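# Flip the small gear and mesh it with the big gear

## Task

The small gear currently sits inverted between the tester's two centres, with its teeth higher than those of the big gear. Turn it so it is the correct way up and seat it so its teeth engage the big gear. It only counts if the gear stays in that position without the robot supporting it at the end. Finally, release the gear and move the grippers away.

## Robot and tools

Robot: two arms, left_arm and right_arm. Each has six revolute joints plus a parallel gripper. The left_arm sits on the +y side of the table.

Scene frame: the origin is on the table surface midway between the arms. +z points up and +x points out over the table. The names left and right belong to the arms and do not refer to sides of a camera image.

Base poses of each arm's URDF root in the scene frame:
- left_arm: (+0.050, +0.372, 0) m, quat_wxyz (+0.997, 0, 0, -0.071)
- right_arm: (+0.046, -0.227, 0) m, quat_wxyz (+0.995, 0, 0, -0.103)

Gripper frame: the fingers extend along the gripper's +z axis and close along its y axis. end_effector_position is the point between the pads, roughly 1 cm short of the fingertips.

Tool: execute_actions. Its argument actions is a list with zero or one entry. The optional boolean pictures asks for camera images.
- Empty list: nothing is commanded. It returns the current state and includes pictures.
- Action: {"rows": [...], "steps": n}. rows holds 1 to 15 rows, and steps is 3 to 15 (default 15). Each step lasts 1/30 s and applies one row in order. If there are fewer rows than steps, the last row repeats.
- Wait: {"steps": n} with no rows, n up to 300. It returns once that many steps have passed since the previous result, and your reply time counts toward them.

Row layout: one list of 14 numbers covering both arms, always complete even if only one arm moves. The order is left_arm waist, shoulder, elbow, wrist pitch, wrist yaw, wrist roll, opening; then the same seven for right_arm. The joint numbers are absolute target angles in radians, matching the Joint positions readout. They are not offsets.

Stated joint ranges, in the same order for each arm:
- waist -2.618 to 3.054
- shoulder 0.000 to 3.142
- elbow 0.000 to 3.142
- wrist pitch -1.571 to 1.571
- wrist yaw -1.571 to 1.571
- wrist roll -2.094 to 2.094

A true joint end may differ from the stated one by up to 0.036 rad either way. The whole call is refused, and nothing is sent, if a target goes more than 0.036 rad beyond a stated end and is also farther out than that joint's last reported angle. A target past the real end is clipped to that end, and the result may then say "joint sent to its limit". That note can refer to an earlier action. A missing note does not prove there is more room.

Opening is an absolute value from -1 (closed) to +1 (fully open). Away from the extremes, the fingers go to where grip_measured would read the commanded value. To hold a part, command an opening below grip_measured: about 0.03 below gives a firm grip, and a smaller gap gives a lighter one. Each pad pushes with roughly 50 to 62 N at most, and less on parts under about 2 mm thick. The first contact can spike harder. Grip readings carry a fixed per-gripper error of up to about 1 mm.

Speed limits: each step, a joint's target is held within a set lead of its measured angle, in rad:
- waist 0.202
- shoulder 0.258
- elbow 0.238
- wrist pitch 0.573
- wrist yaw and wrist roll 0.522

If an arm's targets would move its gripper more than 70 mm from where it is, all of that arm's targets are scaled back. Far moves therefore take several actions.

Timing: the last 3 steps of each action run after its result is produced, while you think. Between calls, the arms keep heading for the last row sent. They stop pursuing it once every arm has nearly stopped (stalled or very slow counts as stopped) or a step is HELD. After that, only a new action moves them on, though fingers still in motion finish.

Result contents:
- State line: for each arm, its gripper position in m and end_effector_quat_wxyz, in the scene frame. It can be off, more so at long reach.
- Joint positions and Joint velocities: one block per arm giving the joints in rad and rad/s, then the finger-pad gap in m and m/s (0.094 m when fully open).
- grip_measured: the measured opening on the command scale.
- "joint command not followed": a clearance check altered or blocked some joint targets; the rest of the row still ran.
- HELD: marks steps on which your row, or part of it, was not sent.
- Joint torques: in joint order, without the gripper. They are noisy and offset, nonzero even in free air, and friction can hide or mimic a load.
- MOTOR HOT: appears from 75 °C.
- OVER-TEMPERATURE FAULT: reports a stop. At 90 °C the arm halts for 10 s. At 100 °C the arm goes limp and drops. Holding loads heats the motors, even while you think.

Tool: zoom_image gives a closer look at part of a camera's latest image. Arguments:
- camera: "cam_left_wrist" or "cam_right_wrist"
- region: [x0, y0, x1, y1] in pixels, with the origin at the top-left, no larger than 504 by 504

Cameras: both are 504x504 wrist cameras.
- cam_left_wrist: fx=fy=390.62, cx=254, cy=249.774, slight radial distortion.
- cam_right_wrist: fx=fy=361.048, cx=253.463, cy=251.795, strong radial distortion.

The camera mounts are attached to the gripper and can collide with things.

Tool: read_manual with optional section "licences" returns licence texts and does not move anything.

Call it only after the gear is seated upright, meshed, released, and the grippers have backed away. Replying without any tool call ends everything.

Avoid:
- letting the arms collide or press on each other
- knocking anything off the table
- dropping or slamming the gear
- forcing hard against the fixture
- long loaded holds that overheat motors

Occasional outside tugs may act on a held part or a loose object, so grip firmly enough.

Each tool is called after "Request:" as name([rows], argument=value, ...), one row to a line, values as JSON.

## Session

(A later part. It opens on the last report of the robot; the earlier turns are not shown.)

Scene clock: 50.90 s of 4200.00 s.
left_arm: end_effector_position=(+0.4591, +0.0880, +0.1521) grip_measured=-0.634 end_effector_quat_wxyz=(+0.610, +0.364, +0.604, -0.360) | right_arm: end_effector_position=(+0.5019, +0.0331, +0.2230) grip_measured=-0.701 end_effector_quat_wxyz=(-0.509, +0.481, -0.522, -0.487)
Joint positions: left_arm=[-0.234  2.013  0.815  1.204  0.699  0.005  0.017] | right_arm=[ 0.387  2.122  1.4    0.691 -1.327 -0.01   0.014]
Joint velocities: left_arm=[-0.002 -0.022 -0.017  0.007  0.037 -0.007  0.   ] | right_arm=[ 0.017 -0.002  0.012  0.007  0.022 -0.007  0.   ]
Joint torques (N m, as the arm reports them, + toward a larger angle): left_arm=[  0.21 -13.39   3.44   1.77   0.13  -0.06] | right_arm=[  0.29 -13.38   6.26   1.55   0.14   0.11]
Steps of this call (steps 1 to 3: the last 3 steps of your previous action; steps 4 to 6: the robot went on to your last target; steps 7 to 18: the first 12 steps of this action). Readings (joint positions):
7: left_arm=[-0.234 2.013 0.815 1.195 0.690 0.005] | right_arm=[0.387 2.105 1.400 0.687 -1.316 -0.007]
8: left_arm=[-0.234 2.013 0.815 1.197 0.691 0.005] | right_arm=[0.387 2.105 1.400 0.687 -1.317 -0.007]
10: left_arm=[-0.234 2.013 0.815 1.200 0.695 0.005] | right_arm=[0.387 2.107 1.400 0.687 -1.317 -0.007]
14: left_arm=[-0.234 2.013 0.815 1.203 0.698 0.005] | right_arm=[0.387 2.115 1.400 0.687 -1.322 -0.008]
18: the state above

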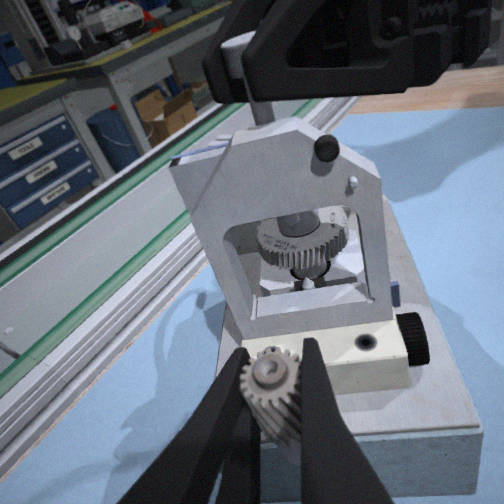

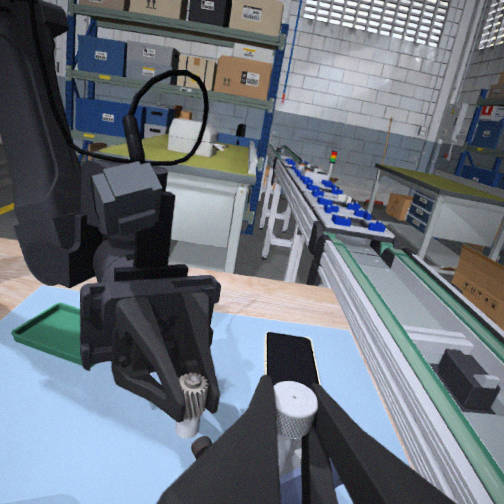

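Request:
execute_actions([
  {"rows": [[-0.229, 1.986, 0.801, 1.220, 0.710, 0.0, -0.665, 0.39, 2.113, 1.40, 0.72, -1.32, 0.0, -0.735],[-0.229, 1.986, 0.801, 1.220, 0.710, 0.0, -0.665, 0.39, 2.116, 1.40, 0.71, -1.32, 0.0, -0.735],[-0.229, 1.986, 0.801, 1.220, 0.710, 0.0, -0.665, 0.39, 2.119, 1.40, 0.70, -1.32, 0.0, -0.735],[-0.229, 1.986, 0.801, 1.220, 0.710, 0.0, -0.665, 0.39, 2.122, 1.40, 0.70, -1.32, 0.0, -0.735],[-0.229, 1.986, 0.801, 1.220, 0.710, 0.0, -0.665, 0.39, 2.125, 1.40, 0.70, -1.32, 0.0, -0.735],[-0.229, 1.986, 0.801, 1.220, 0.710, 0.0, -0.665, 0.39, 2.128, 1.40, 0.70, -1.32, 0.0, -0.735]], "steps": 12},
])

Scene clock: 51.57 s of 4200.00 s.
left_arm: end_effector_position=(+0.4590, +0.0880, +0.1523) grip_measured=-0.634 end_effector_quat_wxyz=(+0.611, +0.364, +0.604, -0.360) | right_arm: end_effector_position=(+0.5018, +0.0332, +0.2225) grip_measured=-0.701 end_effector_quat_wxyz=(-0.508, +0.481, -0.522, -0.488)
Joint positions: left_arm=[-0.234  2.013  0.815  1.205  0.7    0.005  0.017] | right_arm=[ 0.387  2.123  1.4    0.692 -1.328 -0.01   0.014]
Joint velocities: left_arm=[-0.027 -0.012  0.007 -0.007  0.051  0.022  0.   ] | right_arm=[-0.012  0.002 -0.027 -0.081  0.007 -0.007 -0.001]
Joint torques (N m, as the arm reports them, + toward a larger angle): left_arm=[  0.36 -13.25   3.52   1.83   0.07  -0.05] | right_arm=[  0.31 -12.06   6.27   1.3    0.06   0.11]
Steps of this call (steps 1 to 3: the last 3 steps of your previous action; steps 4 to 11: the robot went on to your last target; steps 12 to 20: the first 9 steps of this action). Readings (joint positions):
12: left_arm=[-0.234 2.013 0.815 1.205 0.700 0.005] | right_arm=[0.387 2.122 1.400 0.692 -1.327 -0.010]
13: left_arm=[-0.234 2.013 0.815 1.205 0.700 0.005] | right_arm=[0.387 2.122 1.400 0.692 -1.327 -0.010]
15: left_arm=[-0.234 2.013 0.815 1.205 0.700 0.005] | right_arm=[0.387 2.123 1.400 0.692 -1.328 -0.010]
19: left_arm=[-0.234 2.013 0.815 1.205 0.700 0.005] | right_arm=[0.387 2.123 1.400 0.692 -1.328 -0.010]
20: the state above

Request:
execute_actions([
  {"rows": [[-0.232, 1.975, 0.797, 1.213, 0.708, -0.03, -0.665, 0.39, 2.12, 1.40, 0.70, -1.32, 0.0, -0.6],[-0.236, 1.955, 0.790, 1.200, 0.704, -0.07, -0.665, 0.39, 2.11, 1.40, 0.70, -1.32, 0.0, -0.45],[-0.241, 1.930, 0.781, 1.184, 0.699, -0.12, -0.665, 0.39, 2.10, 1.40, 0.70, -1.32, 0.0, -0.3],[-0.246, 1.903, 0.771, 1.166, 0.693, -0.18, -0.665, 0.39, 2.09, 1.40, 0.70, -1.32, 0.0, -0.2],[-0.251, 1.875, 0.760, 1.148, 0.687, -0.24, -0.665, 0.39, 2.08, 1.40, 0.70, -1.32, 0.0, -0.2],[-0.256, 1.847, 0.749, 1.130, 0.681, -0.30, -0.665, 0.39, 2.07, 1.40, 0.70, -1.32, 0.0, -0.2],[-0.261, 1.819, 0.738, 1.112, 0.675, -0.36, -0.665, 0.39, 2.06, 1.40, 0.70, -1.32, 0.0, -0.2],[-0.266, 1.791, 0.727, 1.094, 0.669, -0.42, -0.665, 0.39, 2.05, 1.40, 0.70, -1.32, 0.0, -0.2],[-0.271, 1.763, 0.716, 1.076, 0.663, -0.48, -0.665, 0.39, 2.04, 1.40, 0.70, -1.32, 0.0, -0.2],[-0.276, 1.735, 0.705, 1.058, 0.657, -0.54, -0.665, 0.39, 2.03, 1.40, 0.70, -1.32, 0.0, -0.2],[-0.281, 1.707, 0.694, 1.040, 0.651, -0.60, -0.665, 0.39, 2.02, 1.40, 0.70, -1.32, 0.0, -0.2],[-0.286, 1.679, 0.683, 1.022, 0.645, -0.66, -0.665, 0.39, 2.01, 1.40, 0.70, -1.32, 0.0, -0.2],[-0.291, 1.651, 0.672, 1.004, 0.639, -0.72, -0.665, 0.39, 2.00, 1.40, 0.70, -1.32, 0.0, -0.2],[-0.296, 1.623, 0.661, 0.986, 0.633, -0.78, -0.665, 0.39, 1.99, 1.40, 0.70, -1.32, 0.0, -0.2],[-0.301, 1.595, 0.650, 0.968, 0.627, -0.84, -0.665, 0.39, 1.98, 1.40, 0.70, -1.32, 0.0, -0.2]], "steps": 15},
])

Scene clock: 55.47 s of 4200.00 s.
left_arm: end_effector_position=(+0.4218, +0.0901, +0.2132) grip_measured=-0.634 end_effector_quat_wxyz=(+0.539, +0.237, +0.646, -0.485) | right_arm: end_effector_position=(+0.4959, +0.0322, +0.2481) grip_measured=-0.202 end_effector_quat_wxyz=(-0.524, +0.491, -0.507, -0.477)
Joint positions: left_arm=[-0.268  1.749  0.719  1.096  0.674 -0.423  0.017] | right_arm=[ 0.387  2.069  1.4    0.693 -1.326 -0.008  0.037]
Joint velocities: left_arm=[-0.168 -0.867 -0.295 -0.476 -0.081 -1.604 -0.001] | right_arm=[-0.002 -0.398  0.007  0.022 -0.022 -0.007 -0.001]
Joint torques (N m, as the arm reports them, + toward a larger angle): left_arm=[ -0.43 -10.69   3.84   1.54  -0.07   0.  ] | right_arm=[  0.3  -15.08   6.39   1.29   0.05   0.08]
Steps of this call (steps 1 to 3: the last 3 steps of your previous action; steps 4 to 15: the robot went on to your last target; steps 16 to 90: nothing new was sent; then 0.50 s passed at rest; steps 91 to 102: the first 12 steps of this action). Readings (joint positions):
91: left_arm=[-0.234 2.012 0.815 1.205 0.700 0.001] | right_arm=[0.387 2.123 1.400 0.692 -1.328 -0.010]
92: left_arm=[-0.234 2.008 0.813 1.203 0.700 -0.009] | right_arm=[0.387 2.123 1.400 0.692 -1.327 -0.010]
94: left_arm=[-0.234 1.980 0.798 1.189 0.699 -0.054] | right_arm=[0.387 2.123 1.400 0.693 -1.327 -0.009]
98: left_arm=[-0.244 1.872 0.756 1.144 0.690 -0.214] | right_arm=[0.387 2.113 1.400 0.693 -1.326 -0.009]
102: the state above

Request:
execute_actions([
  {"rows": [[-0.307, 1.567, 0.639, 0.948, 0.621, -0.90, -0.665, 0.395, 1.965, 1.38, 0.703, -1.316, 0.02, -0.2],[-0.313, 1.539, 0.628, 0.928, 0.615, -0.96, -0.665, 0.40, 1.947, 1.355, 0.706, -1.312, 0.06, -0.2],[-0.319, 1.511, 0.617, 0.908, 0.609, -1.02, -0.665, 0.406, 1.927, 1.327, 0.710, -1.307, 0.11, -0.2],[-0.325, 1.483, 0.606, 0.888, 0.603, -1.08, -0.665, 0.412, 1.906, 1.298, 0.714, -1.302, 0.17, -0.2],[-0.331, 1.455, 0.595, 0.868, 0.597, -1.14, -0.665, 0.418, 1.885, 1.269, 0.718, -1.297, 0.23, -0.2],[-0.337, 1.427, 0.584, 0.848, 0.591, -1.20, -0.665, 0.424, 1.864, 1.240, 0.722, -1.292, 0.29, -0.2],[-0.343, 1.399, 0.573, 0.828, 0.585, -1.26, -0.665, 0.431, 1.843, 1.211, 0.726, -1.287, 0.36, -0.2],[-0.349, 1.371, 0.562, 0.808, 0.579, -1.32, -0.665, 0.438, 1.822, 1.182, 0.730, -1.282, 0.43, -0.2],[-0.355, 1.343, 0.552, 0.788, 0.573, -1.38, -0.665, 0.445, 1.801, 1.153, 0.734, -1.277, 0.50, -0.2],[-0.361, 1.317, 0.543, 0.770, 0.567, -1.44, -0.665, 0.452, 1.780, 1.124, 0.738, -1.272, 0.57, -0.2],[-0.366, 1.295, 0.535, 0.754, 0.561, -1.49, -0.665, 0.459, 1.759, 1.095, 0.742, -1.267, 0.64, -0.2],[-0.370, 1.278, 0.529, 0.742, 0.556, -1.53, -0.665, 0.466, 1.738, 1.066, 0.746, -1.262, 0.71, -0.2],[-0.374, 1.266, 0.524, 0.733, 0.553, -1.555, -0.665, 0.473, 1.717, 1.037, 0.750, -1.257, 0.78, -0.2],[-0.376, 1.259, 0.521, 0.728, 0.551, -1.57, -0.665, 0.480, 1.696, 1.008, 0.754, -1.252, 0.85, -0.2],[-0.377, 1.255, 0.520, 0.725, 0.550, -1.575, -0.665, 0.487, 1.675, 0.979, 0.758, -1.247, 0.92, -0.2]], "steps": 15},
])

Request:
execute_actions([
  {"rows": [[-0.377, 1.255, 0.520, 0.725, 0.550, -1.575, -0.665, 0.494, 1.654, 0.950, 0.762, -1.241, 0.99, -0.2],[-0.377, 1.255, 0.520, 0.725, 0.550, -1.575, -0.665, 0.501, 1.633, 0.921, 0.766, -1.235, 1.06, -0.2],[-0.377, 1.255, 0.520, 0.725, 0.550, -1.575, -0.665, 0.508, 1.612, 0.892, 0.770, -1.229, 1.13, -0.2],[-0.377, 1.255, 0.520, 0.725, 0.550, -1.575, -0.665, 0.515, 1.591, 0.863, 0.774, -1.223, 1.20, -0.2],[-0.377, 1.255, 0.520, 0.725, 0.550, -1.575, -0.665, 0.522, 1.570, 0.834, 0.778, -1.217, 1.27, -0.2],[-0.377, 1.255, 0.520, 0.725, 0.550, -1.575, -0.665, 0.529, 1.549, 0.805, 0.782, -1.211, 1.34, -0.2],[-0.377, 1.255, 0.520, 0.725, 0.550, -1.575, -0.665, 0.535, 1.529, 0.777, 0.786, -1.205, 1.41, -0.2],[-0.377, 1.255, 0.520, 0.725, 0.550, -1.575, -0.665, 0.540, 1.511, 0.752, 0.790, -1.200, 1.47, -0.2],[-0.377, 1.255, 0.520, 0.725, 0.550, -1.575, -0.665, 0.544, 1.497, 0.731, 0.794, -1.196, 1.52, -0.2],[-0.377, 1.255, 0.520, 0.725, 0.550, -1.575, -0.665, 0.547, 1.486, 0.715, 0.797, -1.193, 1.55, -0.2],[-0.377, 1.255, 0.520, 0.725, 0.550, -1.575, -0.665, 0.549, 1.479, 0.705, 0.799, -1.191, 1.568, -0.2],[-0.377, 1.255, 0.520, 0.725, 0.550, -1.575, -0.665, 0.550, 1.475, 0.700, 0.800, -1.190, 1.575, -0.2]], "steps": 15},
])

Request:
execute_actions([
  {"steps": 8},
], pictures=true)

Scene clock: 57.20 s of 4200.00 s.
left_arm: end_effector_position=(+0.3489, +0.0984, +0.2539) grip_measured=-0.634 end_effector_quat_wxyz=(+0.266, -0.073, +0.692, -0.667) | right_arm: end_effector_position=(+0.4224, +0.0422, +0.2723) grip_measured=-0.202 end_effector_quat_wxyz=(+0.403, -0.375, +0.595, +0.585)
Joint positions: left_arm=[-0.354  1.335  0.556  0.816  0.59  -1.316  0.017] | right_arm=[ 0.446  1.805  1.125  0.716 -1.288  0.44   0.037]
Joint velocities: left_arm=[-0.144 -0.686 -0.208 -0.432 -0.095 -1.516 -0.   ] | right_arm=[ 0.232 -0.672 -0.818  0.095  0.081  1.795 -0.001]
Joint torques (N m, as the arm reports them, + toward a larger angle): left_arm=[-0.47 -6.74  4.75  1.53 -0.13  0.03] | right_arm=[  0.55 -11.79   5.7    1.37   0.08   0.04]
Steps of this call (steps 1 to 3: the last 3 steps of your previous action; steps 4 to 40: the robot went on to your last target; steps 41 to 52: the first 12 steps of this action). Readings (joint positions):
41: left_arm=[-0.295 1.610 0.667 0.971 0.636 -0.846] | right_arm=[0.387 1.995 1.400 0.700 -1.326 -0.006]
42: left_arm=[-0.296 1.601 0.661 0.963 0.632 -0.865] | right_arm=[0.387 1.993 1.395 0.700 -1.323 0.003]
44: left_arm=[-0.302 1.563 0.637 0.936 0.624 -0.927] | right_arm=[0.389 1.971 1.357 0.701 -1.316 0.046]
48: left_arm=[-0.329 1.449 0.590 0.874 0.608 -1.106] | right_arm=[0.411 1.895 1.239 0.704 -1.304 0.209]
52: the state above

Scene clock: 57.70 s of 4200.00 s.
left_arm: end_effector_position=(+0.3402, +0.1017, +0.2457) grip_measured=-0.634 end_effector_quat_wxyz=(+0.172, -0.177, +0.689, -0.681) | right_arm: end_effector_position=(+0.3235, +0.0469, +0.2482) grip_measured=-0.202 end_effector_quat_wxyz=(+0.060, -0.047, +0.708, +0.702)
Joint positions: left_arm=[-0.369  1.277  0.531  0.731  0.562 -1.565  0.017] | right_arm=[ 0.54   1.512  0.724  0.769 -1.218  1.4    0.037]
Joint velocities: left_arm=[ 0.002 -0.017 -0.007  0.007 -0.007 -0.051  0.001] | right_arm=[ 0.066 -0.252 -0.379  0.081  0.125  1.15   0.001]
Joint torques (N m, as the arm reports them, + toward a larger angle): left_arm=[-0.5  -7.01  5.2   1.66 -0.08 -0.05] | right_arm=[ 0.49 -8.03  6.1   1.5   0.15 -0.03]
Steps of this call (steps 1 to 3: the last 3 steps of your previous action; steps 4 to 15: the first 12 steps of this action). Readings (joint positions):
4: left_arm=[-0.368 1.280 0.539 0.775 0.576 -1.465] | right_arm=[0.475 1.716 1.011 0.733 -1.271 0.701]
5: left_arm=[-0.369 1.278 0.537 0.768 0.574 -1.487] | right_arm=[0.481 1.694 0.983 0.737 -1.266 0.769]
7: left_arm=[-0.369 1.277 0.535 0.754 0.569 -1.519] | right_arm=[0.494 1.652 0.924 0.745 -1.255 0.905]
11: left_arm=[-0.369 1.277 0.531 0.736 0.564 -1.552] | right_arm=[0.522 1.571 0.808 0.758 -1.232 1.181]
15: the state above

Scene clock: 57.97 s of 4200.00 s.
left_arm: end_effector_position=(+0.3404, +0.1018, +0.2452) grip_measured=-0.634 end_effector_quat_wxyz=(+0.170, -0.180, +0.689, -0.681) | right_arm: end_effector_position=(+0.3226, +0.0465, +0.2476) grip_measured=-0.202 end_effector_quat_wxyz=(+0.016, +0.007, +0.709, +0.705)
Joint positions: left_arm=[-0.369  1.277  0.531  0.729  0.56  -1.573  0.017] | right_arm=[ 0.542  1.502  0.709  0.778 -1.202  1.545  0.037]
Joint velocities: left_arm=[ 0.007 -0.012 -0.012 -0.066 -0.022  0.022  0.001] | right_arm=[ 0.012 -0.017 -0.002 -0.022  0.095  0.198 -0.   ]
Joint torques (N m, as the arm reports them, + toward a larger angle): left_arm=[-0.61 -7.    5.21  1.66 -0.05 -0.02] | right_arm=[ 0.66 -8.43  5.51  1.47  0.05  0.04]
Kept back: nothing.
Steps of this call (steps 1 to 3: the last 3 steps of your previous action; steps 4 to 8: the robot went on to your last target). Readings (joint positions):
1: left_arm=[-0.369 1.277 0.531 0.731 0.561 -1.567] | right_arm=[0.541 1.506 0.715 0.770 -1.215 1.435]
2: left_arm=[-0.369 1.277 0.531 0.730 0.561 -1.569] | right_arm=[0.542 1.503 0.710 0.772 -1.213 1.463]
4: left_arm=[-0.369 1.277 0.531 0.729 0.560 -1.571] | right_arm=[0.542 1.502 0.709 0.774 -1.208 1.503]
8: the state above

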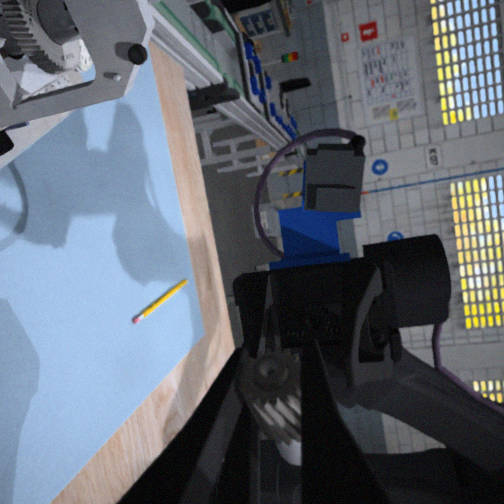

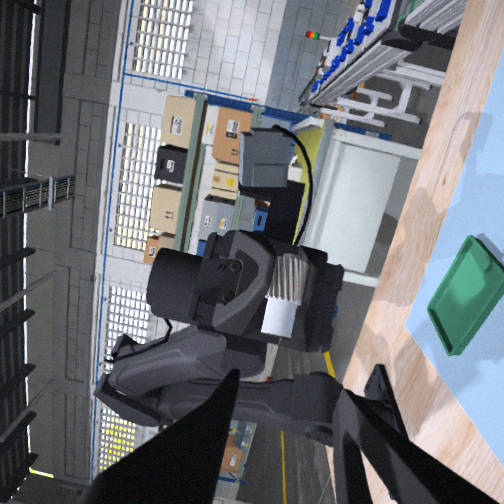

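Request:
zoom_image(camera="cam_right_wrist", region=[190, 220, 390, 420])

Region (190, 220, 390, 420) of cam_right_wrist's 504x504 image, scaled by 2.520, with more detail than that image has.

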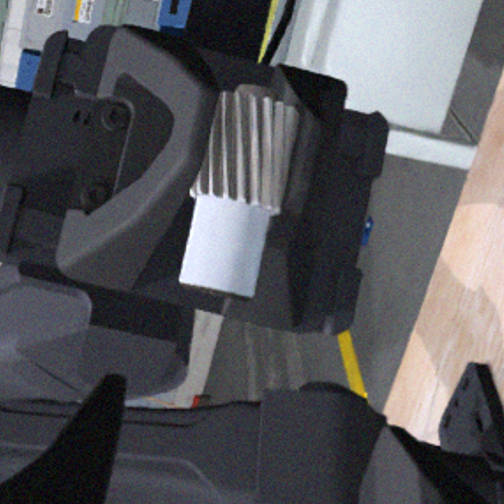

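Request:
execute_actions([
  {"rows": [[-0.377, 1.255, 0.520, 0.725, 0.550, -1.575, -0.665, 0.553, 1.505, 0.735, 0.80, -1.187, 1.575, -0.2],[-0.377, 1.255, 0.520, 0.725, 0.550, -1.575, -0.665, 0.558, 1.517, 0.745, 0.80, -1.182, 1.575, -0.2],[-0.377, 1.255, 0.520, 0.725, 0.550, -1.575, -0.665, 0.564, 1.523, 0.752, 0.801, -1.176, 1.575, -0.2],[-0.377, 1.255, 0.520, 0.725, 0.550, -1.575, -0.665, 0.570, 1.529, 0.759, 0.801, -1.170, 1.575, -0.2],[-0.377, 1.255, 0.520, 0.725, 0.550, -1.575, -0.665, 0.576, 1.535, 0.766, 0.802, -1.164, 1.575, -0.2],[-0.377, 1.255, 0.520, 0.725, 0.550, -1.575, -0.665, 0.582, 1.541, 0.773, 0.802, -1.158, 1.575, -0.2],[-0.377, 1.255, 0.520, 0.725, 0.550, -1.575, -0.665, 0.588, 1.547, 0.780, 0.803, -1.152, 1.575, -0.2],[-0.377, 1.255, 0.520, 0.725, 0.550, -1.575, -0.665, 0.594, 1.553, 0.787, 0.803, -1.146, 1.575, -0.2],[-0.377, 1.255, 0.520, 0.725, 0.550, -1.575, -0.665, 0.600, 1.559, 0.794, 0.804, -1.140, 1.575, -0.2],[-0.377, 1.255, 0.520, 0.725, 0.550, -1.575, -0.665, 0.606, 1.565, 0.801, 0.804, -1.135, 1.575, -0.2],[-0.377, 1.255, 0.520, 0.725, 0.550, -1.575, -0.665, 0.612, 1.571, 0.807, 0.805, -1.130, 1.575, -0.2],[-0.377, 1.255, 0.520, 0.725, 0.550, -1.575, -0.665, 0.616, 1.575, 0.811, 0.805, -1.127, 1.575, -0.2]], "steps": 15},
])

Request:
execute_actions([
  {"steps": 8},
], pictures=true)

Scene clock: 59.30 s of 4200.00 s.
left_arm: end_effector_position=(+0.3404, +0.1018, +0.2451) grip_measured=-0.634 end_effector_quat_wxyz=(+0.169, -0.181, +0.689, -0.681) | right_arm: end_effector_position=(+0.3295, +0.0676, +0.2497) grip_measured=-0.202 end_effector_quat_wxyz=(+0.005, +0.011, +0.708, +0.706)
Joint positions: left_arm=[-0.369  1.277  0.531  0.729  0.56  -1.575  0.017] | right_arm=[ 0.598  1.56   0.769  0.785 -1.155  1.574  0.037]
Joint velocities: left_arm=[-0.007 -0.012 -0.007  0.022 -0.081 -0.007  0.001] | right_arm=[ 0.159  0.139  0.178  0.037  0.139  0.022 -0.001]
Joint torques (N m, as the arm reports them, + toward a larger angle): left_arm=[-0.58 -6.92  5.14  1.67 -0.13  0.01] | right_arm=[ 0.73 -6.29  8.14  1.48  0.06  0.02]
Steps of this call (steps 1 to 28: the robot went on to your last target; steps 29 to 40: the first 12 steps of this action). Readings (joint positions):
29: left_arm=[-0.369 1.277 0.531 0.729 0.560 -1.575] | right_arm=[0.542 1.502 0.709 0.781 -1.198 1.573]
30: left_arm=[-0.369 1.277 0.531 0.729 0.560 -1.575] | right_arm=[0.543 1.502 0.709 0.781 -1.197 1.573]
32: left_arm=[-0.369 1.277 0.531 0.729 0.560 -1.575] | right_arm=[0.549 1.508 0.714 0.782 -1.192 1.573]
36: left_arm=[-0.369 1.277 0.531 0.729 0.560 -1.575] | right_arm=[0.574 1.535 0.742 0.783 -1.175 1.573]
40: the state above

Scene clock: 59.57 s of 4200.00 s.
left_arm: end_effector_position=(+0.3404, +0.1018, +0.2451) grip_measured=-0.634 end_effector_quat_wxyz=(+0.169, -0.181, +0.689, -0.681) | right_arm: end_effector_position=(+0.3317, +0.0712, +0.2501) grip_measured=-0.202 end_effector_quat_wxyz=(+0.008, +0.013, +0.708, +0.706)
Joint positions: left_arm=[-0.369  1.277  0.531  0.729  0.56  -1.575  0.017] | right_arm=[ 0.608  1.569  0.778  0.786 -1.138  1.574  0.037]
Joint velocities: left_arm=[-0.002 -0.007 -0.007  0.037 -0.007 -0.037  0.   ] | right_arm=[-0.012 -0.007 -0.007  0.007  0.081 -0.022 -0.001]
Joint torques (N m, as the arm reports them, + toward a larger angle): left_arm=[-0.66 -6.78  5.27  1.67 -0.1  -0.01] | right_arm=[ 0.65 -6.34  8.42  1.5   0.1   0.02]
Kept back: nothing.
Steps of this call (steps 1 to 3: the last 3 steps of your previous action; steps 4 to 8: the robot went on to your last target). Readings (joint positions):
1: left_arm=[-0.369 1.277 0.531 0.729 0.560 -1.575] | right_arm=[0.603 1.565 0.774 0.785 -1.150 1.574]
2: left_arm=[-0.369 1.277 0.531 0.729 0.560 -1.575] | right_arm=[0.606 1.567 0.777 0.785 -1.147 1.574]
4: left_arm=[-0.369 1.277 0.531 0.729 0.560 -1.575] | right_arm=[0.608 1.569 0.778 0.786 -1.143 1.574]
8: the state above

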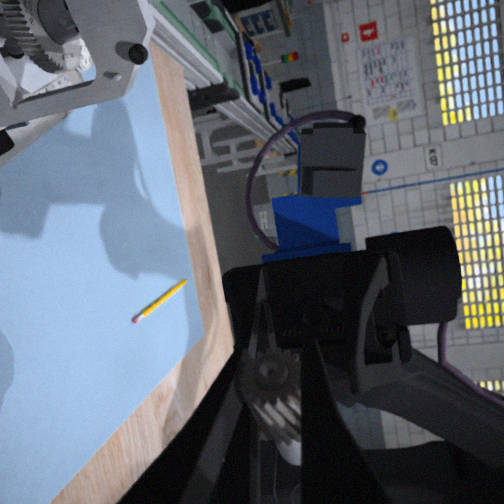

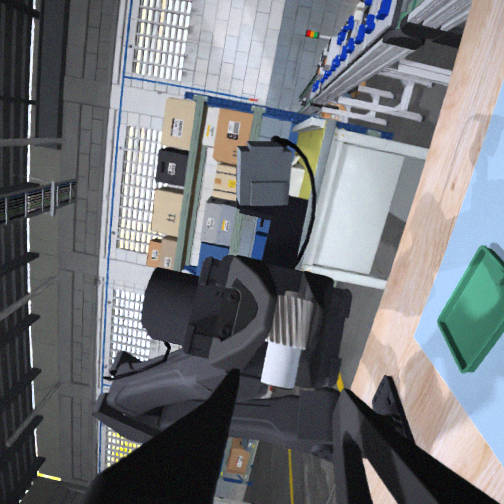

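Request:
zoom_image(camera="cam_right_wrist", region=[190, 270, 390, 470])

Region (190, 270, 390, 470) of cam_right_wrist's 504x504 image, scaled by 2.520, with more detail than that image has.

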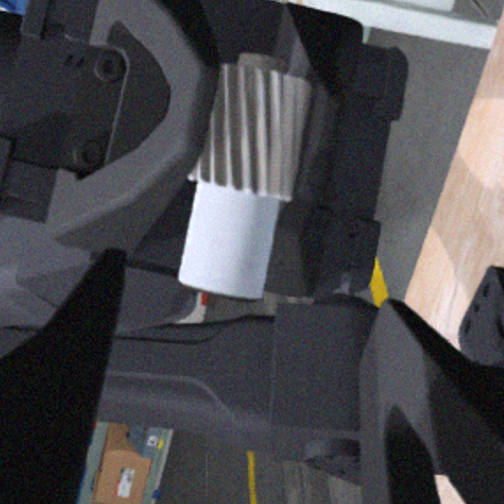

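Request:
zoom_image(camera="cam_left_wrist", region=[190, 304, 390, 504])

Region (190, 304, 390, 504) of cam_left_wrist's 504x504 image, scaled by 2.520, with more detail than that image has.

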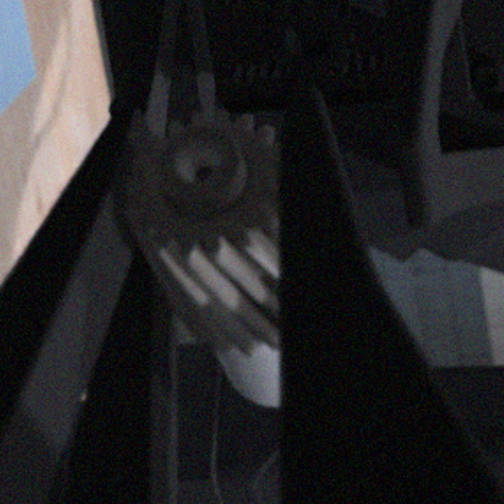

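Request:
execute_actions([
  {"rows": [[-0.377, 1.255, 0.520, 0.725, 0.550, -1.575, -0.665, 0.620, 1.575, 0.812, 0.805, -1.122, 1.575, -0.2],[-0.377, 1.255, 0.520, 0.725, 0.550, -1.575, -0.665, 0.625, 1.576, 0.813, 0.805, -1.117, 1.575, -0.2],[-0.377, 1.255, 0.520, 0.725, 0.550, -1.575, -0.665, 0.630, 1.576, 0.814, 0.805, -1.112, 1.575, -0.2],[-0.377, 1.255, 0.520, 0.725, 0.550, -1.575, -0.665, 0.635, 1.577, 0.815, 0.805, -1.107, 1.575, -0.2],[-0.377, 1.255, 0.520, 0.725, 0.550, -1.575, -0.665, 0.640, 1.577, 0.816, 0.805, -1.102, 1.575, -0.2],[-0.377, 1.255, 0.520, 0.725, 0.550, -1.575, -0.665, 0.645, 1.578, 0.817, 0.805, -1.097, 1.575, -0.2],[-0.377, 1.255, 0.520, 0.725, 0.550, -1.575, -0.665, 0.650, 1.578, 0.818, 0.805, -1.092, 1.575, -0.2],[-0.377, 1.255, 0.520, 0.725, 0.550, -1.575, -0.665, 0.654, 1.579, 0.819, 0.805, -1.089, 1.575, -0.2],[-0.377, 1.255, 0.520, 0.725, 0.550, -1.575, -0.665, 0.6565, 1.579, 0.8195, 0.805, -1.087, 1.575, -0.2]], "steps": 15},
])

Request:
execute_actions([
  {"steps": 6},
], pictures=true)

Request:
zoom_image(camera="cam_right_wrist", region=[190, 270, 390, 470])

Scene clock: 60.93 s of 4200.00 s.
left_arm: end_effector_position=(+0.3404, +0.1018, +0.2451) grip_measured=-0.634 end_effector_quat_wxyz=(+0.169, -0.181, +0.689, -0.681) | right_arm: end_effector_position=(+0.3255, +0.0825, +0.2501) grip_measured=-0.202 end_effector_quat_wxyz=(+0.006, +0.011, +0.708, +0.706)
Joint positions: left_arm=[-0.369  1.277  0.531  0.728  0.56  -1.575  0.017] | right_arm=[ 0.649  1.569  0.778  0.786 -1.104  1.574  0.037]
Joint velocities: left_arm=[-0.002 -0.012  0.007  0.007  0.022  0.051 -0.001] | right_arm=[ 0.022  0.012 -0.002 -0.007  0.095  0.022 -0.   ]
Joint torques (N m, as the arm reports them, + toward a larger angle): left_arm=[-0.66 -6.87  5.22  1.68 -0.12 -0.02] | right_arm=[ 0.61 -6.04  9.03  1.51  0.1   0.02]
Steps of this call (steps 1 to 29: the robot went on to your last target; steps 30 to 41: the first 12 steps of this action). Readings (joint positions):
30: left_arm=[-0.369 1.277 0.531 0.728 0.560 -1.575] | right_arm=[0.608 1.569 0.778 0.786 -1.135 1.574]
31: left_arm=[-0.369 1.277 0.531 0.728 0.560 -1.575] | right_arm=[0.609 1.569 0.778 0.786 -1.133 1.574]
33: left_arm=[-0.369 1.277 0.531 0.728 0.560 -1.575] | right_arm=[0.615 1.569 0.778 0.786 -1.127 1.574]
37: left_arm=[-0.369 1.277 0.531 0.728 0.560 -1.575] | right_arm=[0.636 1.569 0.778 0.786 -1.113 1.574]
41: the state above

Scene clock: 61.13 s of 4200.00 s.
left_arm: end_effector_position=(+0.3404, +0.1018, +0.2451) grip_measured=-0.634 end_effector_quat_wxyz=(+0.169, -0.181, +0.689, -0.681) | right_arm: end_effector_position=(+0.3266, +0.0824, +0.2501) grip_measured=-0.202 end_effector_quat_wxyz=(+0.008, +0.013, +0.708, +0.706)
Joint positions: left_arm=[-0.369  1.277  0.531  0.728  0.56  -1.575  0.017] | right_arm=[ 0.649  1.569  0.778  0.786 -1.098  1.574  0.037]
Joint velocities: left_arm=[-0.012  0.017  0.017  0.022 -0.037  0.037 -0.   ] | right_arm=[-0.012  0.007 -0.012  0.022  0.051  0.007 -0.   ]
Joint torques (N m, as the arm reports them, + toward a larger angle): left_arm=[-0.68 -6.9   5.28  1.63 -0.13 -0.01] | right_arm=[ 0.73 -6.06  9.02  1.51  0.1   0.01]
Kept back: nothing.
Steps of this call (steps 1 to 3: the last 3 steps of your previous action; steps 4 to 6: the robot went on to your last target). Readings (joint positions):
1: left_arm=[-0.369 1.277 0.531 0.728 0.560 -1.575] | right_arm=[0.649 1.569 0.778 0.786 -1.102 1.574]
2: left_arm=[-0.369 1.277 0.531 0.728 0.560 -1.575] | right_arm=[0.649 1.569 0.778 0.786 -1.101 1.574]
4: left_arm=[-0.369 1.277 0.531 0.728 0.560 -1.575] | right_arm=[0.649 1.569 0.778 0.786 -1.099 1.574]
6: the state above

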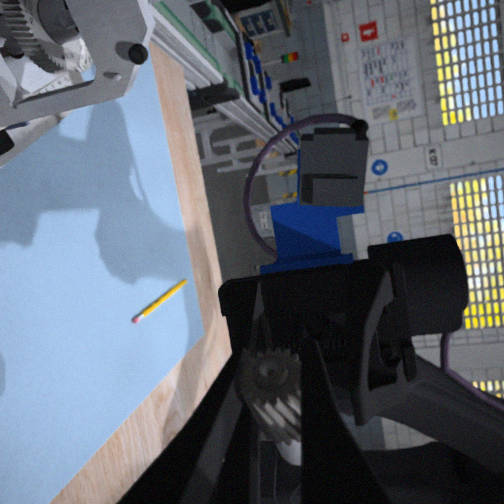

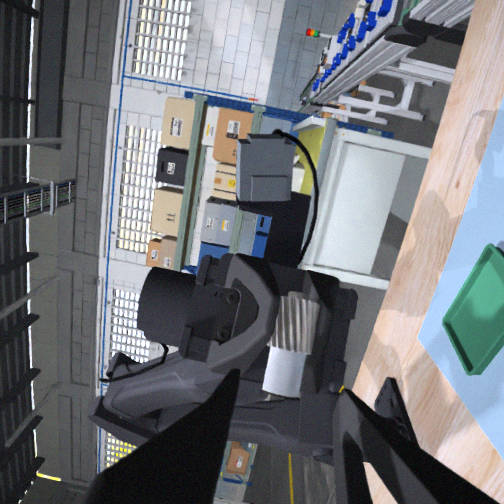

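Region (190, 270, 390, 470) of cam_right_wrist's 504x504 image, scaled by 2.520, with more detail than that image has.

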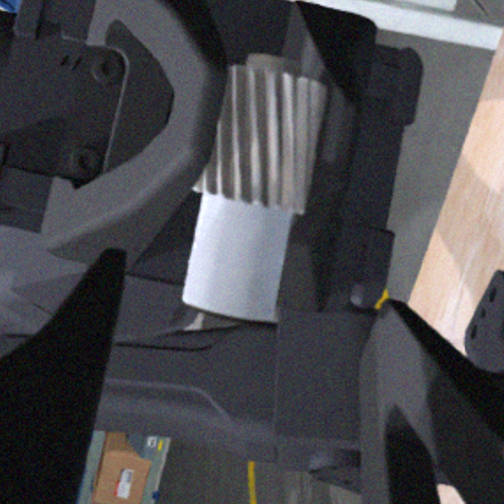

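Request:
execute_actions([
  {"rows": [[-0.377, 1.255, 0.520, 0.725, 0.550, -1.575, -0.665, 0.660, 1.57, 0.80, 0.807, -1.080, 1.575, -0.2],[-0.377, 1.255, 0.520, 0.725, 0.550, -1.575, -0.665, 0.665, 1.57, 0.80, 0.809, -1.072, 1.575, -0.2],[-0.377, 1.255, 0.520, 0.725, 0.550, -1.575, -0.665, 0.670, 1.57, 0.80, 0.811, -1.064, 1.575, -0.2],[-0.377, 1.255, 0.520, 0.725, 0.550, -1.575, -0.665, 0.675, 1.57, 0.80, 0.813, -1.056, 1.575, -0.2],[-0.377, 1.255, 0.520, 0.725, 0.550, -1.575, -0.665, 0.680, 1.57, 0.80, 0.815, -1.048, 1.575, -0.2],[-0.377, 1.255, 0.520, 0.725, 0.550, -1.575, -0.665, 0.685, 1.57, 0.80, 0.815, -1.040, 1.575, -0.2],[-0.377, 1.255, 0.520, 0.725, 0.550, -1.575, -0.665, 0.690, 1.57, 0.80, 0.815, -1.033, 1.575, -0.2],[-0.377, 1.255, 0.520, 0.725, 0.550, -1.575, -0.665, 0.695, 1.57, 0.80, 0.815, -1.027, 1.575, -0.2],[-0.377, 1.255, 0.520, 0.725, 0.550, -1.575, -0.665, 0.699, 1.57, 0.80, 0.815, -1.0216, 1.575, -0.2]], "steps": 15},
])

Request:
execute_actions([
  {"steps": 7},
], pictures=true)

Request:
zoom_image(camera="cam_right_wrist", region=[190, 270, 390, 470])

Scene clock: 62.43 s of 4200.00 s.
left_arm: end_effector_position=(+0.3404, +0.1018, +0.2451) grip_measured=-0.634 end_effector_quat_wxyz=(+0.169, -0.181, +0.689, -0.681) | right_arm: end_effector_position=(+0.3229, +0.0939, +0.2515) grip_measured=-0.202 end_effector_quat_wxyz=(+0.015, +0.014, +0.706, +0.708)
Joint positions: left_arm=[-0.369  1.277  0.531  0.728  0.56  -1.575  0.017] | right_arm=[ 0.691  1.569  0.778  0.795 -1.044  1.574  0.037]
Joint velocities: left_arm=[-0.012 -0.002 -0.007  0.022 -0.007  0.022 -0.   ] | right_arm=[ 0.012 -0.002 -0.002 -0.066  0.066 -0.037  0.   ]
Joint torques (N m, as the arm reports them, + toward a larger angle): left_arm=[-0.58 -6.94  5.29  1.66 -0.14  0.01] | right_arm=[ 0.56 -6.82  7.71  1.54  0.12  0.02]
Steps of this call (steps 1 to 15: the robot went on to your last target; steps 16 to 27: nothing new was sent; steps 28 to 39: the first 12 steps of this action). Readings (joint positions):
28: left_arm=[-0.369 1.277 0.531 0.728 0.560 -1.575] | right_arm=[0.649 1.569 0.778 0.786 -1.095 1.574]
29: left_arm=[-0.369 1.277 0.531 0.728 0.560 -1.575] | right_arm=[0.649 1.569 0.778 0.787 -1.092 1.574]
31: left_arm=[-0.369 1.277 0.531 0.728 0.560 -1.575] | right_arm=[0.655 1.569 0.778 0.789 -1.083 1.574]
35: left_arm=[-0.369 1.277 0.531 0.728 0.560 -1.575] | right_arm=[0.676 1.569 0.778 0.793 -1.060 1.574]
39: the state above

Scene clock: 62.67 s of 4200.00 s.
left_arm: end_effector_position=(+0.3404, +0.1018, +0.2451) grip_measured=-0.634 end_effector_quat_wxyz=(+0.169, -0.181, +0.689, -0.681) | right_arm: end_effector_position=(+0.3247, +0.0939, +0.2516) grip_measured=-0.202 end_effector_quat_wxyz=(+0.019, +0.018, +0.706, +0.708)
Joint positions: left_arm=[-0.369  1.277  0.531  0.728  0.56  -1.575  0.017] | right_arm=[ 0.691  1.569  0.778  0.796 -1.033  1.574  0.037]
Joint velocities: left_arm=[ 0.007  0.002  0.012  0.007 -0.007 -0.007 -0.   ] | right_arm=[ 0.007  0.002  0.017  0.095  0.051  0.037 -0.001]
Joint torques (N m, as the arm reports them, + toward a larger angle): left_arm=[-0.67 -6.93  5.25  1.63 -0.07  0.03] | right_arm=[ 0.71 -6.84  7.73  1.55  0.1   0.02]
Kept back: nothing.
Steps of this call (steps 1 to 3: the last 3 steps of your previous action; steps 4 to 7: the robot went on to your last target). Readings (joint positions):
1: left_arm=[-0.369 1.277 0.531 0.728 0.560 -1.575] | right_arm=[0.691 1.569 0.778 0.795 -1.041 1.574]
2: left_arm=[-0.369 1.277 0.531 0.728 0.560 -1.575] | right_arm=[0.691 1.569 0.778 0.796 -1.039 1.574]
4: left_arm=[-0.369 1.277 0.531 0.728 0.560 -1.575] | right_arm=[0.691 1.569 0.778 0.796 -1.036 1.574]
7: the state above

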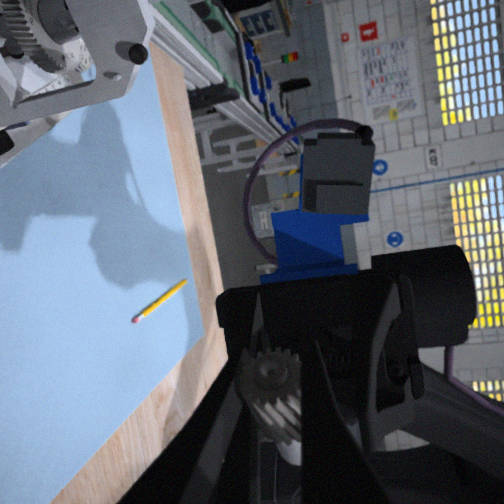

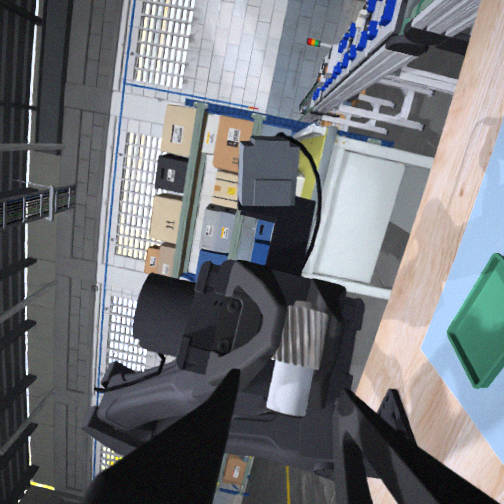

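Region (190, 270, 390, 470) of cam_right_wrist's 504x504 image, scaled by 2.520, with more detail than that image has.

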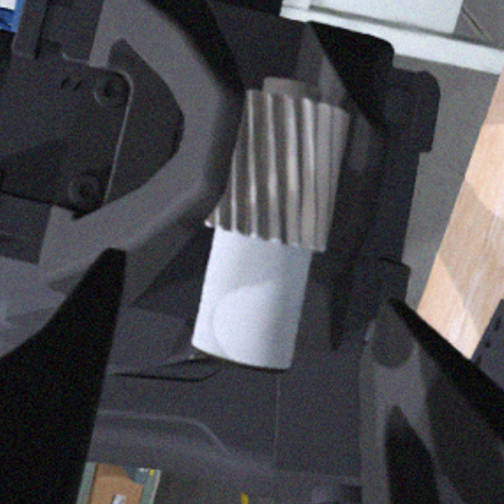

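Request:
execute_actions([
  {"rows": [[-0.377, 1.255, 0.520, 0.725, 0.550, -1.575, -0.665, 0.699, 1.57, 0.80, 0.815, -1.0216, 1.575, -0.3],[-0.377, 1.255, 0.520, 0.725, 0.550, -1.575, -0.665, 0.699, 1.57, 0.80, 0.815, -1.0216, 1.575, -0.4],[-0.377, 1.255, 0.520, 0.725, 0.550, -1.575, -0.665, 0.699, 1.57, 0.80, 0.815, -1.0216, 1.575, -0.5],[-0.377, 1.255, 0.520, 0.725, 0.550, -1.575, -0.665, 0.699, 1.57, 0.80, 0.815, -1.0216, 1.575, -0.56]], "steps": 10},
], pictures=true)

Request:
zoom_image(camera="cam_right_wrist", region=[190, 270, 390, 470])

Scene clock: 63.13 s of 4200.00 s.
left_arm: end_effector_position=(+0.3404, +0.1018, +0.2451) grip_measured=-0.634 end_effector_quat_wxyz=(+0.169, -0.181, +0.689, -0.681) | right_arm: end_effector_position=(+0.3251, +0.0939, +0.2517) grip_measured=-0.557 end_effector_quat_wxyz=(+0.020, +0.018, +0.706, +0.708)
Joint positions: left_arm=[-0.369  1.277  0.531  0.728  0.56  -1.575  0.017] | right_arm=[ 0.691  1.569  0.778  0.796 -1.03   1.574  0.021]
Joint velocities: left_arm=[ 0.002  0.002 -0.007 -0.007  0.051  0.022 -0.001] | right_arm=[-0.022  0.002 -0.002 -0.007 -0.022  0.022 -0.   ]
Joint torques (N m, as the arm reports them, + toward a larger angle): left_arm=[-0.65 -6.89  5.23  1.67 -0.14 -0.02] | right_arm=[ 0.7  -6.83  7.72  1.54  0.09  0.02]
Steps of this call (steps 1 to 7: the robot went on to your last target; steps 8 to 14: the first 7 steps of this action). Readings (joint positions):
8: left_arm=[-0.369 1.277 0.531 0.728 0.560 -1.575] | right_arm=[0.691 1.569 0.778 0.796 -1.031 1.574]
9: left_arm=[-0.369 1.277 0.531 0.728 0.560 -1.575] | right_arm=[0.691 1.569 0.778 0.796 -1.030 1.574]
11: left_arm=[-0.369 1.277 0.531 0.728 0.560 -1.575] | right_arm=[0.691 1.569 0.778 0.796 -1.030 1.574]
14: the state above

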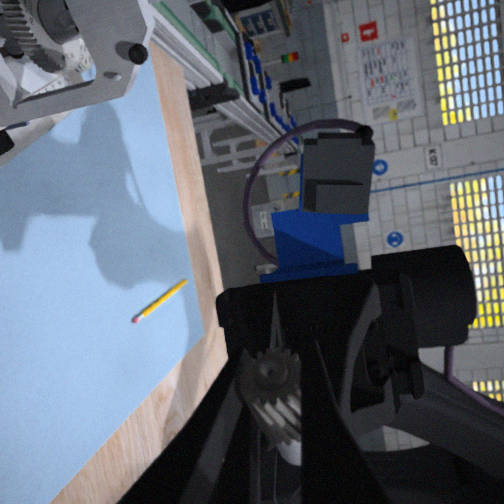

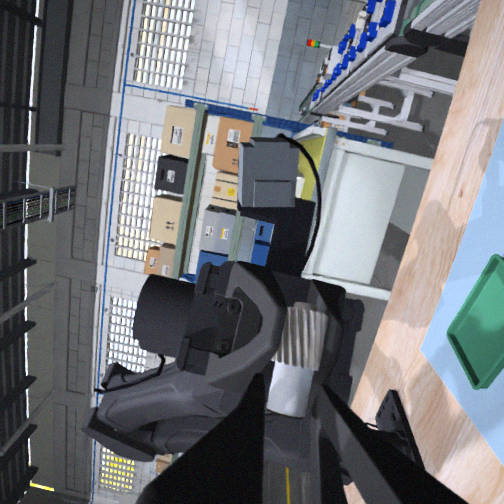

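Region (190, 270, 390, 470) of cam_right_wrist's 504x504 image, scaled by 2.520, with more detail than that image has.

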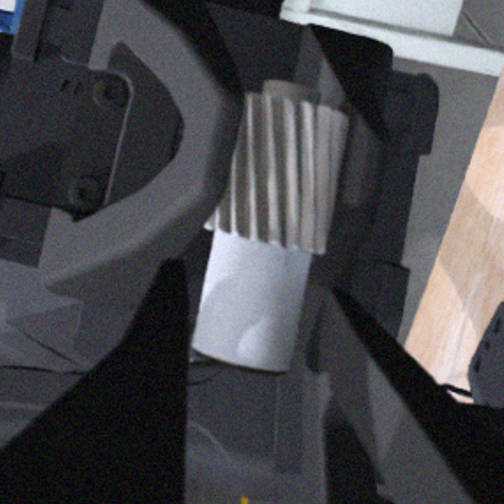

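Request:
execute_actions([
  {"rows": [[-0.377, 1.255, 0.520, 0.725, 0.550, -1.575, -0.665, 0.699, 1.57, 0.80, 0.815, -1.0216, 1.575, -0.6],[-0.377, 1.255, 0.520, 0.725, 0.550, -1.575, -0.665, 0.699, 1.57, 0.80, 0.815, -1.0216, 1.575, -0.63],[-0.377, 1.255, 0.520, 0.725, 0.550, -1.575, -0.665, 0.699, 1.57, 0.80, 0.815, -1.0216, 1.575, -0.65],[-0.377, 1.255, 0.520, 0.725, 0.550, -1.575, -0.665, 0.699, 1.57, 0.80, 0.815, -1.0216, 1.575, -0.67]], "steps": 9},
], pictures=true)

Request:
zoom_image(camera="cam_right_wrist", region=[210, 290, 370, 450])

Scene clock: 63.53 s of 4200.00 s.
left_arm: end_effector_position=(+0.3404, +0.1018, +0.2451) grip_measured=-0.634 end_effector_quat_wxyz=(+0.169, -0.181, +0.689, -0.681) | right_arm: end_effector_position=(+0.3251, +0.0939, +0.2517) grip_measured=-0.667 end_effector_quat_wxyz=(+0.020, +0.018, +0.706, +0.708)
Joint positions: left_arm=[-0.369  1.277  0.531  0.728  0.56  -1.575  0.017] | right_arm=[ 0.691  1.569  0.778  0.796 -1.03   1.574  0.016]
Joint velocities: left_arm=[ 0.007 -0.007 -0.022 -0.051  0.051 -0.007  0.   ] | right_arm=[-0.007 -0.007 -0.022  0.022  0.007  0.051 -0.001]
Joint torques (N m, as the arm reports them, + toward a larger angle): left_arm=[-0.48 -6.94  5.14  1.67 -0.1   0.01] | right_arm=[ 0.68 -6.8   7.74  1.55  0.09  0.02]
Steps of this call (steps 1 to 3: the last 3 steps of your previous action; steps 4 to 6: the robot went on to your last target; steps 7 to 12: the first 6 steps of this action). Readings (joint positions):
7: left_arm=[-0.369 1.277 0.531 0.728 0.560 -1.575] | right_arm=[0.691 1.569 0.778 0.796 -1.030 1.574]
8: left_arm=[-0.369 1.277 0.531 0.728 0.560 -1.575] | right_arm=[0.691 1.569 0.778 0.796 -1.030 1.574]
10: left_arm=[-0.369 1.277 0.531 0.728 0.560 -1.575] | right_arm=[0.691 1.569 0.778 0.796 -1.030 1.574]
12: the state above

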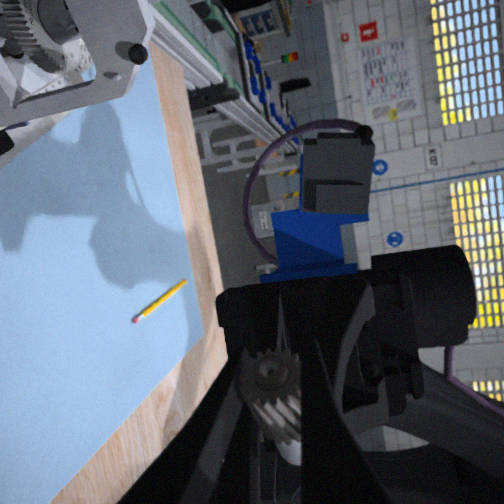

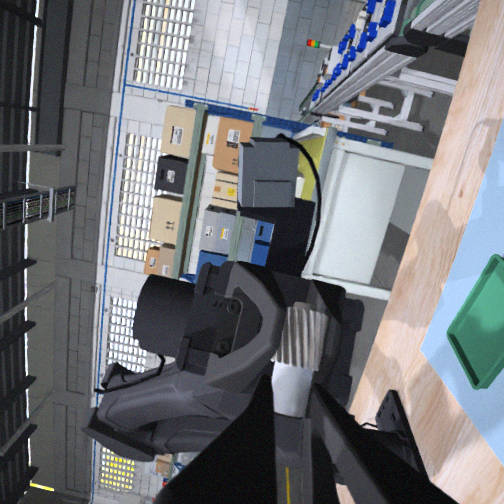

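Region (210, 290, 370, 450) of cam_right_wrist's 504x504 image, scaled by 3.150, with more detail than that image has.

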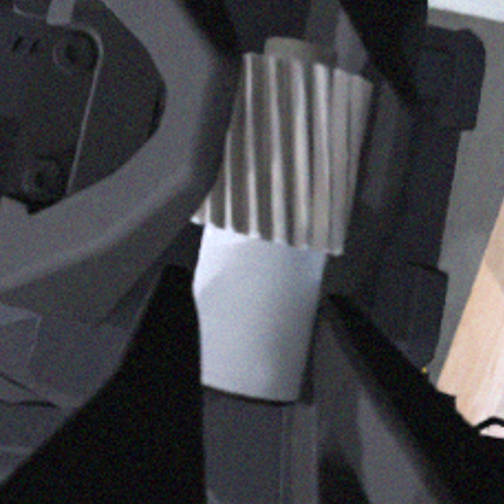

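Request:
execute_actions([
  {"rows": [[-0.377, 1.255, 0.520, 0.725, 0.550, -1.575, -0.665, 0.699, 1.57, 0.80, 0.815, -1.0216, 1.575, -0.685],[-0.377, 1.255, 0.520, 0.725, 0.550, -1.575, -0.665, 0.699, 1.57, 0.80, 0.815, -1.0216, 1.575, -0.70],[-0.377, 1.255, 0.520, 0.725, 0.550, -1.575, -0.665, 0.699, 1.57, 0.80, 0.815, -1.0216, 1.575, -0.715],[-0.377, 1.255, 0.520, 0.725, 0.550, -1.575, -0.665, 0.699, 1.57, 0.80, 0.815, -1.0216, 1.575, -0.73]], "steps": 10},
])

Scene clock: 63.90 s of 4200.00 s.
left_arm: end_effector_position=(+0.3404, +0.1018, +0.2451) grip_measured=-0.634 end_effector_quat_wxyz=(+0.169, -0.181, +0.689, -0.681) | right_arm: end_effector_position=(+0.3252, +0.0939, +0.2517) grip_measured=-0.719 end_effector_quat_wxyz=(+0.020, +0.019, +0.706, +0.708)
Joint positions: left_arm=[-0.369  1.277  0.531  0.728  0.56  -1.575  0.017] | right_arm=[ 0.691  1.569  0.778  0.796 -1.03   1.574  0.013]
Joint velocities: left_arm=[-0.007  0.007  0.002 -0.037  0.037  0.007 -0.   ] | right_arm=[-0.007 -0.007  0.007 -0.051  0.007 -0.022  0.   ]
Joint torques (N m, as the arm reports them, + toward a larger angle): left_arm=[-0.55 -7.    5.07  1.65 -0.1   0.  ] | right_arm=[ 0.7  -6.85  7.73  1.55  0.1   0.01]
Steps of this call (steps 1 to 3: the last 3 steps of your previous action; step 4: the robot went on to your last target; steps 5 to 11: the first 7 steps of this action). Readings (joint positions):
5: left_arm=[-0.369 1.277 0.531 0.728 0.560 -1.575] | right_arm=[0.691 1.569 0.778 0.796 -1.030 1.574]
6: left_arm=[-0.369 1.277 0.531 0.728 0.560 -1.575] | right_arm=[0.691 1.569 0.778 0.796 -1.030 1.574]
8: left_arm=[-0.369 1.277 0.531 0.728 0.560 -1.575] | right_arm=[0.691 1.569 0.778 0.796 -1.030 1.574]
11: the state above

Request:
execute_actions([
  {"rows": [[-0.377, 1.255, 0.520, 0.725, 0.550, -1.575, -0.665, 0.699, 1.57, 0.80, 0.815, -1.0216, 1.575, -0.745],[-0.377, 1.255, 0.520, 0.725, 0.550, -1.575, -0.665, 0.699, 1.57, 0.80, 0.815, -1.0216, 1.575, -0.76]], "steps": 9},
], pictures=true)

Request:
zoom_image(camera="cam_right_wrist", region=[210, 290, 370, 450])

Scene clock: 64.20 s of 4200.00 s.
left_arm: end_effector_position=(+0.3404, +0.1018, +0.2451) grip_measured=-0.634 end_effector_quat_wxyz=(+0.169, -0.181, +0.689, -0.681) | right_arm: end_effector_position=(+0.3252, +0.0939, +0.2517) grip_measured=-0.739 end_effector_quat_wxyz=(+0.020, +0.019, +0.706, +0.708)
Joint positions: left_arm=[-0.369  1.277  0.531  0.728  0.56  -1.576  0.017] | right_arm=[ 0.691  1.569  0.778  0.796 -1.03   1.574  0.012]
Joint velocities: left_arm=[-0.002  0.002  0.002 -0.007  0.022  0.095  0.   ] | right_arm=[-0.007 -0.017  0.007  0.007 -0.081 -0.022  0.   ]
Joint torques (N m, as the arm reports them, + toward a larger angle): left_arm=[-0.66 -6.87  5.28  1.69 -0.12  0.02] | right_arm=[ 0.68 -6.85  7.73  1.55  0.09  0.01]
Steps of this call (steps 1 to 3: the last 3 steps of your previous action; steps 4 to 9: the first 6 steps of this action). Readings (joint positions):
4: left_arm=[-0.369 1.277 0.531 0.728 0.560 -1.575] | right_arm=[0.691 1.569 0.778 0.796 -1.030 1.574]
5: left_arm=[-0.369 1.277 0.531 0.728 0.560 -1.576] | right_arm=[0.691 1.569 0.778 0.796 -1.030 1.574]
7: left_arm=[-0.369 1.277 0.531 0.728 0.560 -1.576] | right_arm=[0.691 1.569 0.778 0.796 -1.030 1.574]
9: the state above

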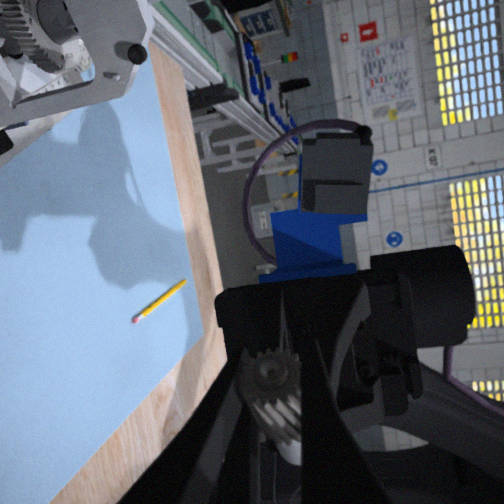

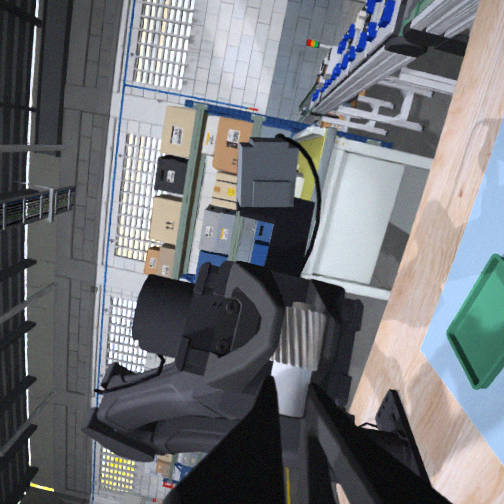

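Region (210, 290, 370, 450) of cam_right_wrist's 504x504 image, scaled by 3.150, with more detail than that image has.

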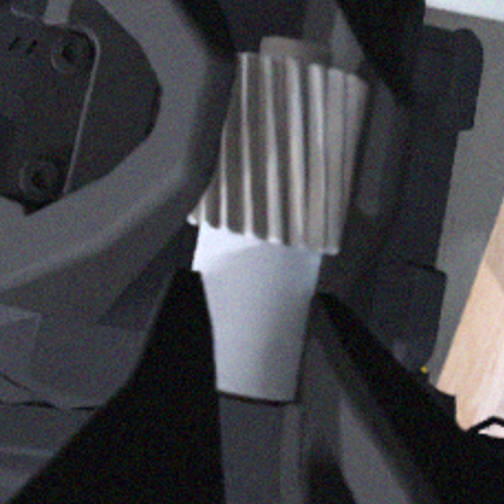

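Request:
execute_actions([
  {"rows": [[-0.377, 1.255, 0.520, 0.725, 0.550, -1.575, -0.665, 0.699, 1.57, 0.80, 0.815, -1.0216, 1.575, -0.775]], "steps": 9},
])

Scene clock: 64.50 s of 4200.00 s.
left_arm: end_effector_position=(+0.3404, +0.1018, +0.2451) grip_measured=-0.634 end_effector_quat_wxyz=(+0.169, -0.181, +0.689, -0.681) | right_arm: end_effector_position=(+0.3252, +0.0939, +0.2517) grip_measured=-0.739 end_effector_quat_wxyz=(+0.020, +0.019, +0.706, +0.708)
Joint positions: left_arm=[-0.369  1.277  0.531  0.728  0.56  -1.576  0.017] | right_arm=[ 0.691  1.569  0.778  0.796 -1.03   1.574  0.012]
Joint velocities: left_arm=[ 0.007 -0.012 -0.007  0.081 -0.022 -0.007 -0.   ] | right_arm=[-0.007 -0.017 -0.007  0.022 -0.022 -0.022 -0.   ]
Joint torques (N m, as the arm reports them, + toward a larger angle): left_arm=[-0.58 -6.98  5.26  1.69 -0.14 -0.03] | right_arm=[ 0.7  -6.84  7.74  1.54  0.09  0.01]
Steps of this call (steps 1 to 3: the last 3 steps of your previous action; steps 4 to 9: the first 6 steps of this action). Readings (joint positions):
4: left_arm=[-0.369 1.277 0.531 0.728 0.560 -1.576] | right_arm=[0.691 1.569 0.778 0.796 -1.030 1.574]
5: left_arm=[-0.369 1.277 0.531 0.728 0.560 -1.576] | right_arm=[0.691 1.569 0.778 0.796 -1.030 1.574]
7: left_arm=[-0.369 1.277 0.531 0.728 0.560 -1.576] | right_arm=[0.691 1.569 0.778 0.796 -1.030 1.574]
9: the state above


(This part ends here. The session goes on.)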